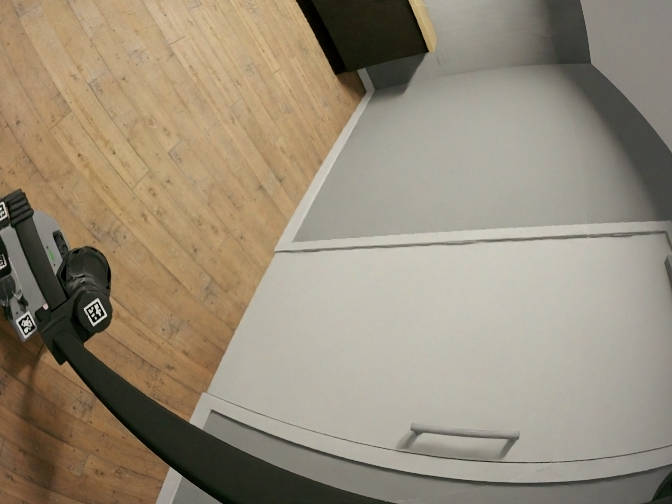

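execute_actions(
  actions=[
    {"r2":{"base":{"translate_m":0.7}}},
  ],
  cameras=[],
)

execute_actions(
  actions=[
    {"r2":{"base":{"rotate_rad":0.2}}},
  ],
  cameras=["r2_nav_camera"],
)

execute_actions(
  actions=[
    {"r2":{"base":{"translate_m":0.55}},"r1":{"base":{"rotate_rad":0.6}}},
  ],
  cameras=[],
)

execute_actions(
  actions=[
    {"r2":{"base":{"rotate_rad":-0.9},"joints":{"head_tilt_rad":-0.7,"head_pan_rad":-0.3}},"r1":{"base":{"translate_m":0.1}}},
  ],
  cameras=["r2_nav_camera"],
)

Scene clock: 321.40 s.
r1.base_odometry: x=-2.673 y=-1.669 heading=+2.088 (m, m, rad; r1's odometry frame)
r1.turned_by_wheels: +0.000 (rad since the last result)
r1.turned_by_imu: +0.003 (rad since the last result)
r1.base_tilt: forward=+0.2 right=+0.1 (deg)
r1.lidar_m: 1.08 1.07 1.15 1.55 1.54 1.30 0.27 0.27 0.32 0.56 0.57 0.60
r1.head_depth_mm: 992 1078 1179 1285 1160 1101 1106 / 1135 1283 1429 1438 1149 1097 1099 / 1167 1439 1595 1448 1270 1172 1117 / 1118 1357 1572 1443 1300 1177 1116 / 1066 1289 1544 1426 1286 1172 - / 1024 1224 1492 1414 1282 1164 1096 / 982 1163 1432 1402 1264 1164 1065
r1.base_status: not commanded
r1.joint_positions: lift_m=+0.310 arm_m=-0.001 wrist_yaw_rad=+2.833 wrist_pitch_rad=-0.583 wrist_roll_rad=+0.016 gripper_m=+0.037 head_pan_rad=-0.007 head_tilt_rad=-1.087
r1.joint_status: not commanded
r1.motor_effort: left_wheel=-11(11) right_wheel=-3(3) lift_m=+48(48) arm_m=+1(1) wrist_yaw_rad=+0(1) wrist_pitch_rad=+6(6) wrist_roll_rad=-1(1) gripper_m=+0(0) head_pan_rad=+4(4) head_tilt_rad=-7(7) (%)
r1.hand_pose: x=+0.0398 y=+0.0468 z=+0.2873 quat_wxyz=(+0.306, +0.705, +0.094, +0.633) (m; r1's base frame)
r1.wrist_depth_mm: - - - - - 957 828 / 852 855 862 869 846 823 818 / 719 - 699 703 716 671 656 / 609 - 609 589 578 578 574 / 533 523 536 527 534 506 509 / 468 - - 456 438 459 448 / - - - - 406 402 395
r2.base_odometry: x=-4.313 y=-1.088 heading=-3.014 (m, m, rad; r2's odometry frame)
r2.turned_by_wheels: +0.000 (rad since the last result)
r2.turned_by_imu: +0.003 (rad since the last result)
r2.base_tilt: forward=+1.1 right=+1.3 (deg)
r2.lidar_m: 3.40 3.41 0.37 0.36 0.91 1.07 1.94 0.56 0.55 0.51 0.52 2.60
r2.head_depth_mm: 2453 2046 1766 1562 1376 1251 1142 / 2425 2040 1755 1557 1384 1244 1142 / 2442 2061 1765 1552 1377 1253 574 / 2450 2042 1762 1550 1384 1246 609 / 2408 2045 1761 1543 1388 1248 1138 / 2456 2053 1761 1555 1384 1252 1138 / 2431 2034 1780 1551 1374 1255 1131
r2.base_status: done
r2.joint_positions: lift_m=+0.700 arm_m=+0.003 wrist_yaw_rad=+2.199 wrist_pitch_rad=-0.816 wrist_roll_rad=+0.018 gripper_m=+0.046 head_pan_rad=+0.007 head_tilt_rad=-0.988
r2.joint_status: not commanded
r2.motor_effort: left_wheel=+2(7) right_wheel=-1(3) lift_m=+16(16) arm_m=-4(4) wrist_yaw_rad=+1(2) wrist_pitch_rad=+9(9) wrist_roll_rad=+0(0) gripper_m=-18(17) head_pan_rad=-4(5) head_tilt_rad=-6(6) (%)
r2.hand_pose: x=+0.1066 y=-0.0552 z=+0.6360 quat_wxyz=(+0.545, +0.709, -0.049, +0.444) (m; r2's base frame)
r2.wrist_depth_mm: 348 - - - - - - / 374 483 - - - - - / 451 497 - 185 131 - - / 886 578 960 171 169 983 940 / 908 857 454 148 176 846 838 / 810 795 171 170 167 804 768 / - - 153 155 179 713 724
r3.base_odometry: x=+2.292 y=+5.065 heading=+2.120 (m, m, rad; r3's odometry frame)
r3.turned_by_wheels: +0.000 (rad since the last result)
r3.turned_by_imu: +0.002 (rad since the last result)
r3.base_tilt: forward=+1.8 right=-0.8 (deg)
r3.lidar_m: 1.53 1.51 1.28 1.03 1.02 1.11 1.68 2.66 2.70 2.16 2.14 1.92
r3.head_depth_mm: 928 983 1054 1131 1222 1322 1322 / 999 1067 1139 1235 1345 1457 1319 / 1081 1153 1262 1374 1500 1555 1319 / 1172 1274 1380 1510 1682 1595 1314 / 1292 1401 1553 1723 1848 1590 1314 / 1437 1581 1756 1993 1996 1587 1317 / 1614 1795 2022 2309 1977 1580 1309
r3.base_status: not commanded
r3.joint_positions: lift_m=+0.310 arm_m=+0.000 wrist_yaw_rad=+3.035 wrist_pitch_rad=-0.529 wrist_roll_rad=+0.014 gripper_m=+0.037 head_pan_rad=-3.593 head_tilt_rad=-0.507
r3.joint_status: not commanded
r3.motor_effort: left_wheel=+3(3) right_wheel=-4(4) lift_m=+26(26) arm_m=+1(0) wrist_yaw_rad=+0(0) wrist_pitch_rad=+5(5) wrist_roll_rad=+0(0) gripper_m=+0(1) head_pan_rad=-4(5) head_tilt_rad=+4(4) (%)
r3.hand_pose: x=+0.0009 y=+0.0627 z=+0.2987 quat_wxyz=(+0.222, +0.696, +0.147, +0.667) (m; r3's base frame)
r3.wrist_depth_mm: 802 - - - - - - / 855 891 955 949 934 945 928 / 753 746 747 743 734 754 740 / 628 626 632 633 622 625 620 / 545 536 - 564 554 534 535 / 489 - - - 459 471 472 / - - - - 420 419 419
pictures: none
No camera images: the call's "cameras" was empty. Leave "cameras" out to get every camera's image.

Scene clock: 322.73 s.
r1.base_odometry: x=-2.673 y=-1.669 heading=+2.088 (m, m, rad; r1's odometry frame)
r1.turned_by_wheels: +0.000 (rad since the last result)
r1.turned_by_imu: +0.000 (rad since the last result)
r1.base_tilt: forward=+0.2 right=+0.1 (deg)
r1.lidar_m: 1.08 1.07 1.16 1.55 1.54 1.30 0.27 0.27 0.32 0.55 0.57 0.57
r1.head_depth_mm: 989 1082 1179 1272 1162 1093 1106 / 1141 1284 1439 1435 1137 1093 1095 / 1162 1435 1597 1442 1284 1174 1119 / 1116 1365 1583 1439 1297 1183 1116 / 1071 1286 1532 1424 1278 1172 - / 1024 1223 1493 1409 1276 1167 1099 / 983 1168 1434 1400 1265 1158 1069
r1.base_status: not commanded
r1.joint_positions: lift_m=+0.310 arm_m=-0.001 wrist_yaw_rad=+2.833 wrist_pitch_rad=-0.583 wrist_roll_rad=+0.016 gripper_m=+0.037 head_pan_rad=-0.007 head_tilt_rad=-1.087
r1.joint_status: not commanded
r1.motor_effort: left_wheel=-10(10) right_wheel=-3(3) lift_m=+48(48) arm_m=+0(1) wrist_yaw_rad=-1(0) wrist_pitch_rad=+6(5) wrist_roll_rad=-1(1) gripper_m=+0(1) head_pan_rad=+4(4) head_tilt_rad=-7(7) (%)
r1.hand_pose: x=+0.0398 y=+0.0468 z=+0.2873 quat_wxyz=(+0.306, +0.705, +0.094, +0.633) (m; r1's base frame)
r1.wrist_depth_mm: - - - - - 972 835 / 876 860 887 855 840 836 789 / 720 - 710 715 689 666 680 / 611 - 618 595 583 574 573 / 523 536 529 517 532 500 513 / 470 - - 458 444 452 442 / - - - - 402 406 393
r2.base_odometry: x=-4.313 y=-1.088 heading=-2.814 (m, m, rad; r2's odometry frame)
r2.turned_by_wheels: +0.200 (rad since the last result)
r2.turned_by_imu: +0.202 (rad since the last result)
r2.base_tilt: forward=+1.1 right=+1.4 (deg)
r2.lidar_m: 3.39 2.99 0.36 0.55 0.94 1.25 0.57 0.56 0.52 0.51 0.56 3.03
r2.head_depth_mm: 2450 2026 1774 1556 1376 1257 1140 / 2447 2039 1773 1561 1378 1251 1140 / 2478 2033 1750 1551 1385 1249 573 / 2436 2023 1768 1551 1378 1240 609 / 2415 2045 1760 1544 1373 1251 1143 / 2429 2039 1758 1560 1386 1247 1140 / 2403 2050 1758 1554 1382 1249 1108
r2.base_status: done
r2.joint_positions: lift_m=+0.700 arm_m=+0.003 wrist_yaw_rad=+2.199 wrist_pitch_rad=-0.816 wrist_roll_rad=+0.018 gripper_m=+0.046 head_pan_rad=+0.007 head_tilt_rad=-0.988
r2.joint_status: not commanded
r2.motor_effort: left_wheel=-2(5) right_wheel=+4(7) lift_m=+16(15) arm_m=-3(3) wrist_yaw_rad=+1(2) wrist_pitch_rad=+9(9) wrist_roll_rad=+0(0) gripper_m=-17(17) head_pan_rad=-4(5) head_tilt_rad=-5(6) (%)
r2.hand_pose: x=+0.1066 y=-0.0552 z=+0.6360 quat_wxyz=(+0.545, +0.709, -0.049, +0.444) (m; r2's base frame)
r2.wrist_depth_mm: 362 387 - - - - - / 684 432 - - - - - / 904 538 656 185 132 - - / 961 923 669 170 169 973 942 / 895 906 442 148 176 861 850 / 829 806 171 170 167 783 791 / - - 153 154 179 714 706
r3.base_odometry: x=+2.292 y=+5.065 heading=+2.120 (m, m, rad; r3's odometry frame)
r3.turned_by_wheels: +0.000 (rad since the last result)
r3.turned_by_imu: +0.000 (rad since the last result)
r3.base_tilt: forward=+1.7 right=-0.7 (deg)
r3.lidar_m: 1.53 1.51 1.28 1.03 1.02 1.11 1.69 2.66 2.71 2.16 2.14 1.91
r3.head_depth_mm: 924 985 1060 1136 1216 1328 1321 / 997 1066 1148 1239 1341 1462 1321 / 1079 1166 1254 1368 1495 1551 1320 / 1171 1274 1383 1521 1684 1588 1309 / 1287 1404 1549 1721 1871 1593 1309 / 1432 1571 1750 1969 2002 1574 1308 / 1610 1789 2028 2330 1996 1578 1311
r3.base_status: not commanded
r3.joint_positions: lift_m=+0.310 arm_m=+0.000 wrist_yaw_rad=+3.035 wrist_pitch_rad=-0.529 wrist_roll_rad=+0.014 gripper_m=+0.037 head_pan_rad=-3.593 head_tilt_rad=-0.507
r3.joint_status: not commanded
r3.motor_effort: left_wheel=+3(3) right_wheel=-5(4) lift_m=+26(26) arm_m=+1(0) wrist_yaw_rad=+0(1) wrist_pitch_rad=+5(5) wrist_roll_rad=+0(0) gripper_m=+0(0) head_pan_rad=-5(5) head_tilt_rad=+3(4) (%)
r3.hand_pose: x=+0.0009 y=+0.0627 z=+0.2987 quat_wxyz=(+0.222, +0.696, +0.147, +0.667) (m; r3's base frame)
r3.wrist_depth_mm: 803 - - - - - - / 865 898 929 943 935 926 929 / 754 762 757 746 752 754 747 / 630 630 630 623 625 628 630 / 546 541 - 563 548 536 536 / 485 - - - 460 468 467 / - - - - 414 416 418
pictures: r2_nav_camera (sideways: a quarter turn counterclockwise sets it upright)
camera_calibration (this result's frames):
r2_nav_camera: T_world_to_cam=[[0.833442, 0.01185, 0.55248, -0.679651], [-0.0042479, -0.999603, 0.0278484, 0.013037], [0.552591, -0.0255569, -0.83306, 1.04181], [0, 0, 0, 1]] pos_world=[-0.00919151, 0.0477112, 1.24302]
Images, in order (width x height): r2_nav_camera 672x504.

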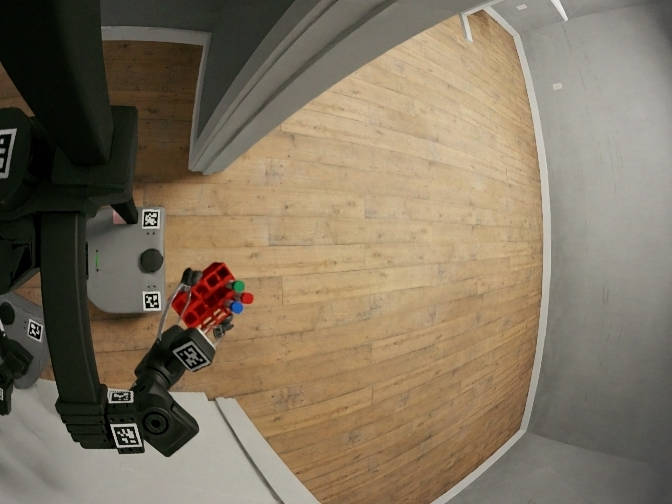

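Scene clock: 329.77 s.
r1.base_odometry: x=-2.673 y=-1.669 heading=+2.688 (m, m, rad; r1's odometry frame)
r1.turned_by_wheels: +0.600 (rad since the last result)
r1.turned_by_imu: +0.597 (rad since the last result)
r1.base_tilt: forward=+0.1 right=+0.1 (deg)
r1.lidar_m: 1.07 1.20 1.56 1.54 1.24 0.27 0.27 0.33 0.64 1.08 0.88 1.08
r1.head_depth_mm: 962 1149 1404 1468 1319 1204 1103 / 987 1181 1453 1458 1313 1194 1106 / 1009 1213 1499 1443 1311 1189 1127 / 1030 1246 1527 1425 1295 1184 1118 / 1061 1284 1539 1424 1287 1180 - / 1083 1325 1547 1416 1281 1168 1100 / 1111 1367 1545 1404 1268 1160 1069
r1.base_status: done
r1.joint_positions: lift_m=+0.310 arm_m=-0.001 wrist_yaw_rad=+2.833 wrist_pitch_rad=-0.583 wrist_roll_rad=+0.016 gripper_m=+0.037 head_pan_rad=-0.007 head_tilt_rad=-1.087
r1.joint_status: not commanded
r1.motor_effort: left_wheel=-14(25) right_wheel=-2(1) lift_m=+48(48) arm_m=+0(0) wrist_yaw_rad=-1(1) wrist_pitch_rad=+6(6) wrist_roll_rad=-1(1) gripper_m=+0(0) head_pan_rad=+4(4) head_tilt_rad=-6(7) (%)
r1.hand_pose: x=+0.0398 y=+0.0468 z=+0.2873 quat_wxyz=(+0.306, +0.705, +0.094, +0.633) (m; r1's base frame)
r1.wrist_depth_mm: - - - - - - - / 891 871 848 855 852 880 833 / 709 - 706 691 687 702 666 / 625 - 601 598 587 581 573 / 513 521 535 520 523 505 503 / 327 - - 463 439 443 447 / - - - - 400 400 403
r2.base_odometry: x=-4.833 y=-1.265 heading=-2.814 (m, m, rad; r2's odometry frame)
r2.turned_by_wheels: +0.000 (rad since the last result)
r2.turned_by_imu: +0.002 (rad since the last result)
r2.base_tilt: forward=+1.1 right=+1.3 (deg)
r2.lidar_m: 2.85 2.95 2.62 1.20 0.43 0.46 1.10 0.74 0.64 1.00 2.26 2.98
r2.head_depth_mm: 2441 2047 1774 1552 1396 1256 1143 / 2426 2047 1767 1553 1390 1246 1141 / 2435 2032 1768 1553 1384 1250 574 / 2397 2056 1782 1559 1383 1248 609 / 2399 2013 1741 1549 1383 1247 1138 / 2393 2047 1753 1545 1384 1241 1141 / 2399 2045 1752 1554 1384 1237 1134
r2.base_status: done
r2.joint_positions: lift_m=+0.700 arm_m=+0.003 wrist_yaw_rad=+2.199 wrist_pitch_rad=-0.816 wrist_roll_rad=+0.018 gripper_m=+0.046 head_pan_rad=+0.007 head_tilt_rad=-0.988
r2.joint_status: not commanded
r2.motor_effort: left_wheel=-2(5) right_wheel=+4(7) lift_m=+16(16) arm_m=-2(4) wrist_yaw_rad=+1(1) wrist_pitch_rad=+9(9) wrist_roll_rad=+0(0) gripper_m=-17(17) head_pan_rad=-5(4) head_tilt_rad=-5(6) (%)
r2.hand_pose: x=+0.1066 y=-0.0552 z=+0.6360 quat_wxyz=(+0.545, +0.709, -0.049, +0.444) (m; r2's base frame)
r2.wrist_depth_mm: - - - - - - - / - - - - - - - / - - - 185 131 - - / - - 982 170 170 944 947 / 921 875 520 148 175 861 850 / 820 827 171 170 167 783 763 / - - 153 155 178 703 702
r3.base_odometry: x=+2.292 y=+5.065 heading=+2.120 (m, m, rad; r3's odometry frame)
r3.turned_by_wheels: +0.000 (rad since the last result)
r3.turned_by_imu: +0.001 (rad since the last result)
r3.base_tilt: forward=+1.7 right=-0.8 (deg)
r3.lidar_m: 1.53 1.52 1.28 1.03 1.02 1.10 1.69 2.65 2.70 2.17 2.14 1.91
r3.head_depth_mm: 928 984 1051 1127 1216 1329 1322 / 993 1067 1143 1239 1346 1462 1321 / 1077 1157 1253 1361 1505 1550 1324 / 1173 1268 1388 1510 1679 1602 1320 / 1296 1415 1554 1719 1867 1585 1318 / 1439 1586 1753 1965 2010 1588 1309 / 1607 1791 2031 2308 2007 1584 1308
r3.base_status: not commanded
r3.joint_positions: lift_m=+0.310 arm_m=+0.000 wrist_yaw_rad=+3.035 wrist_pitch_rad=-0.529 wrist_roll_rad=+0.014 gripper_m=+0.037 head_pan_rad=-3.593 head_tilt_rad=-0.507
r3.joint_status: not commanded
r3.motor_effort: left_wheel=+3(3) right_wheel=-4(3) lift_m=+26(26) arm_m=+0(1) wrist_yaw_rad=+0(1) wrist_pitch_rad=+5(5) wrist_roll_rad=+0(0) gripper_m=+0(0) head_pan_rad=-4(3) head_tilt_rad=+4(3) (%)
r3.hand_pose: x=+0.0009 y=+0.0627 z=+0.2987 quat_wxyz=(+0.222, +0.696, +0.147, +0.667) (m; r3's base frame)
r3.wrist_depth_mm: 797 - - - - - - / 856 906 929 933 944 935 912 / 758 744 754 749 750 745 743 / 630 634 633 632 626 623 624 / 550 542 - 565 556 537 538 / 488 - - - 454 472 468 / - - - - 419 417 419
pictures: none
No camera images: the call's "cameras" was empty. Leave "cameras" out to get every camera's image.

Scene clock: 332.13 s.
r1.base_odometry: x=-2.763 y=-1.625 heading=+2.688 (m, m, rad; r1's odometry frame)
r1.turned_by_wheels: +0.000 (rad since the last result)
r1.turned_by_imu: +0.001 (rad since the last result)
r1.base_tilt: forward=+0.2 right=+0.1 (deg)
r1.lidar_m: 0.97 1.09 1.51 1.55 1.35 0.27 0.27 0.36 0.85 0.88 0.84 0.98
r1.head_depth_mm: 873 1037 1281 1449 1324 1205 1105 / 891 1063 1315 1463 1315 1192 1103 / 916 1093 1364 1450 1305 1188 1122 / 934 1122 1416 1433 1298 1175 1118 / 957 1160 1468 1426 1289 1179 - / 984 1199 1495 1422 1273 1165 1098 / 1007 1231 1509 1411 1272 1158 1065
r1.base_status: done
r1.joint_positions: lift_m=+0.310 arm_m=-0.001 wrist_yaw_rad=+2.833 wrist_pitch_rad=-0.583 wrist_roll_rad=+0.016 gripper_m=+0.037 head_pan_rad=-0.007 head_tilt_rad=-1.087
r1.joint_status: not commanded
r1.motor_effort: left_wheel=-7(7) right_wheel=-6(6) lift_m=+48(48) arm_m=+1(1) wrist_yaw_rad=-1(0) wrist_pitch_rad=+6(5) wrist_roll_rad=-1(1) gripper_m=-1(0) head_pan_rad=+4(4) head_tilt_rad=-7(7) (%)
r1.hand_pose: x=+0.0398 y=+0.0468 z=+0.2873 quat_wxyz=(+0.306, +0.705, +0.094, +0.633) (m; r1's base frame)
r1.wrist_depth_mm: - - - - - - - / 873 857 844 858 822 824 815 / 701 - 702 682 701 679 673 / 606 - 601 585 612 563 576 / 529 540 528 508 514 499 505 / 472 - - 456 445 456 445 / - - - - 407 399 398
r2.base_odometry: x=-4.833 y=-1.265 heading=+2.569 (m, m, rad; r2's odometry frame)
r2.turned_by_wheels: -0.900 (rad since the last result)
r2.turned_by_imu: -0.911 (rad since the last result)
r2.base_tilt: forward=+1.1 right=+1.3 (deg)
r2.lidar_m: 2.37 2.88 2.85 3.08 2.12 0.76 0.43 1.49 1.03 0.67 0.64 1.94
r2.head_depth_mm: 1898 2118 2304 2036 1657 1412 1233 / 1971 2166 2393 2032 1664 1422 1233 / 2025 2257 2463 2024 1687 1413 1229 / 2084 2324 2501 2026 1650 1423 1230 / 2183 2389 2557 2032 1662 1403 1231 / 2239 2546 2608 2028 1669 1422 1229 / 2353 2624 2612 2038 1668 1409 1234
r2.base_status: done
r2.joint_positions: lift_m=+0.700 arm_m=+0.003 wrist_yaw_rad=+2.199 wrist_pitch_rad=-0.816 wrist_roll_rad=+0.018 gripper_m=+0.046 head_pan_rad=-0.293 head_tilt_rad=-0.705
r2.joint_status: all done
r2.motor_effort: left_wheel=+3(6) right_wheel=-2(4) lift_m=+16(16) arm_m=-4(4) wrist_yaw_rad=+1(1) wrist_pitch_rad=+9(9) wrist_roll_rad=+0(0) gripper_m=-17(17) head_pan_rad=-4(33) head_tilt_rad=+3(22) (%)
r2.hand_pose: x=+0.1066 y=-0.0552 z=+0.6360 quat_wxyz=(+0.545, +0.709, -0.049, +0.444) (m; r2's base frame)
r2.wrist_depth_mm: - - - - - - - / - - - - - - - / - - - 185 127 - - / - 961 979 171 170 982 959 / 914 882 519 148 174 835 842 / 831 801 172 171 166 779 767 / - - 153 155 178 713 708
r3.base_odometry: x=+2.292 y=+5.065 heading=+2.120 (m, m, rad; r3's odometry frame)
r3.turned_by_wheels: +0.000 (rad since the last result)
r3.turned_by_imu: +0.000 (rad since the last result)
r3.base_tilt: forward=+1.7 right=-0.8 (deg)
r3.lidar_m: 1.53 1.51 1.28 1.03 1.02 1.10 1.69 2.65 2.71 2.17 2.14 1.91
r3.head_depth_mm: 925 984 1052 1133 1221 1320 1322 / 995 1067 1139 1241 1352 1471 1317 / 1074 1158 1261 1366 1498 1551 1317 / 1166 1265 1380 1524 1679 1586 1321 / 1280 1412 1546 1712 1860 1597 1313 / 1438 1577 1760 1975 2007 1586 1313 / 1606 1787 2024 2334 1988 1575 1312
r3.base_status: not commanded
r3.joint_positions: lift_m=+0.310 arm_m=+0.000 wrist_yaw_rad=+3.035 wrist_pitch_rad=-0.529 wrist_roll_rad=+0.014 gripper_m=+0.037 head_pan_rad=-3.593 head_tilt_rad=-0.507
r3.joint_status: not commanded
r3.motor_effort: left_wheel=+3(3) right_wheel=-3(4) lift_m=+26(26) arm_m=+1(0) wrist_yaw_rad=+0(0) wrist_pitch_rad=+5(5) wrist_roll_rad=+0(0) gripper_m=+0(0) head_pan_rad=-4(3) head_tilt_rad=+3(4) (%)
r3.hand_pose: x=+0.0009 y=+0.0627 z=+0.2987 quat_wxyz=(+0.222, +0.696, +0.147, +0.667) (m; r3's base frame)
r3.wrist_depth_mm: 824 - - - - - - / 859 894 938 943 936 929 939 / 761 764 763 752 751 755 740 / 631 625 628 626 620 623 625 / 544 541 - 560 550 538 536 / 484 - - - 456 472 469 / - - - - 419 418 415
pictures: r2_nav_camera (sideways: a quarter turn counterclockwise sets it upright)
camera_calibration (this result's frames):
r2_nav_camera: T_world_to_cam=[[0.620229, -0.180736, 0.763316, -0.953079], [-0.306357, -0.951624, 0.0236064, 0.0203929], [0.722123, -0.248489, -0.645594, 0.796992], [0, 0, 0, 1]] pos_world=[0.021848, 0.0451946, 1.24155]
Images, in order (width x height): r2_nav_camera 672x504.

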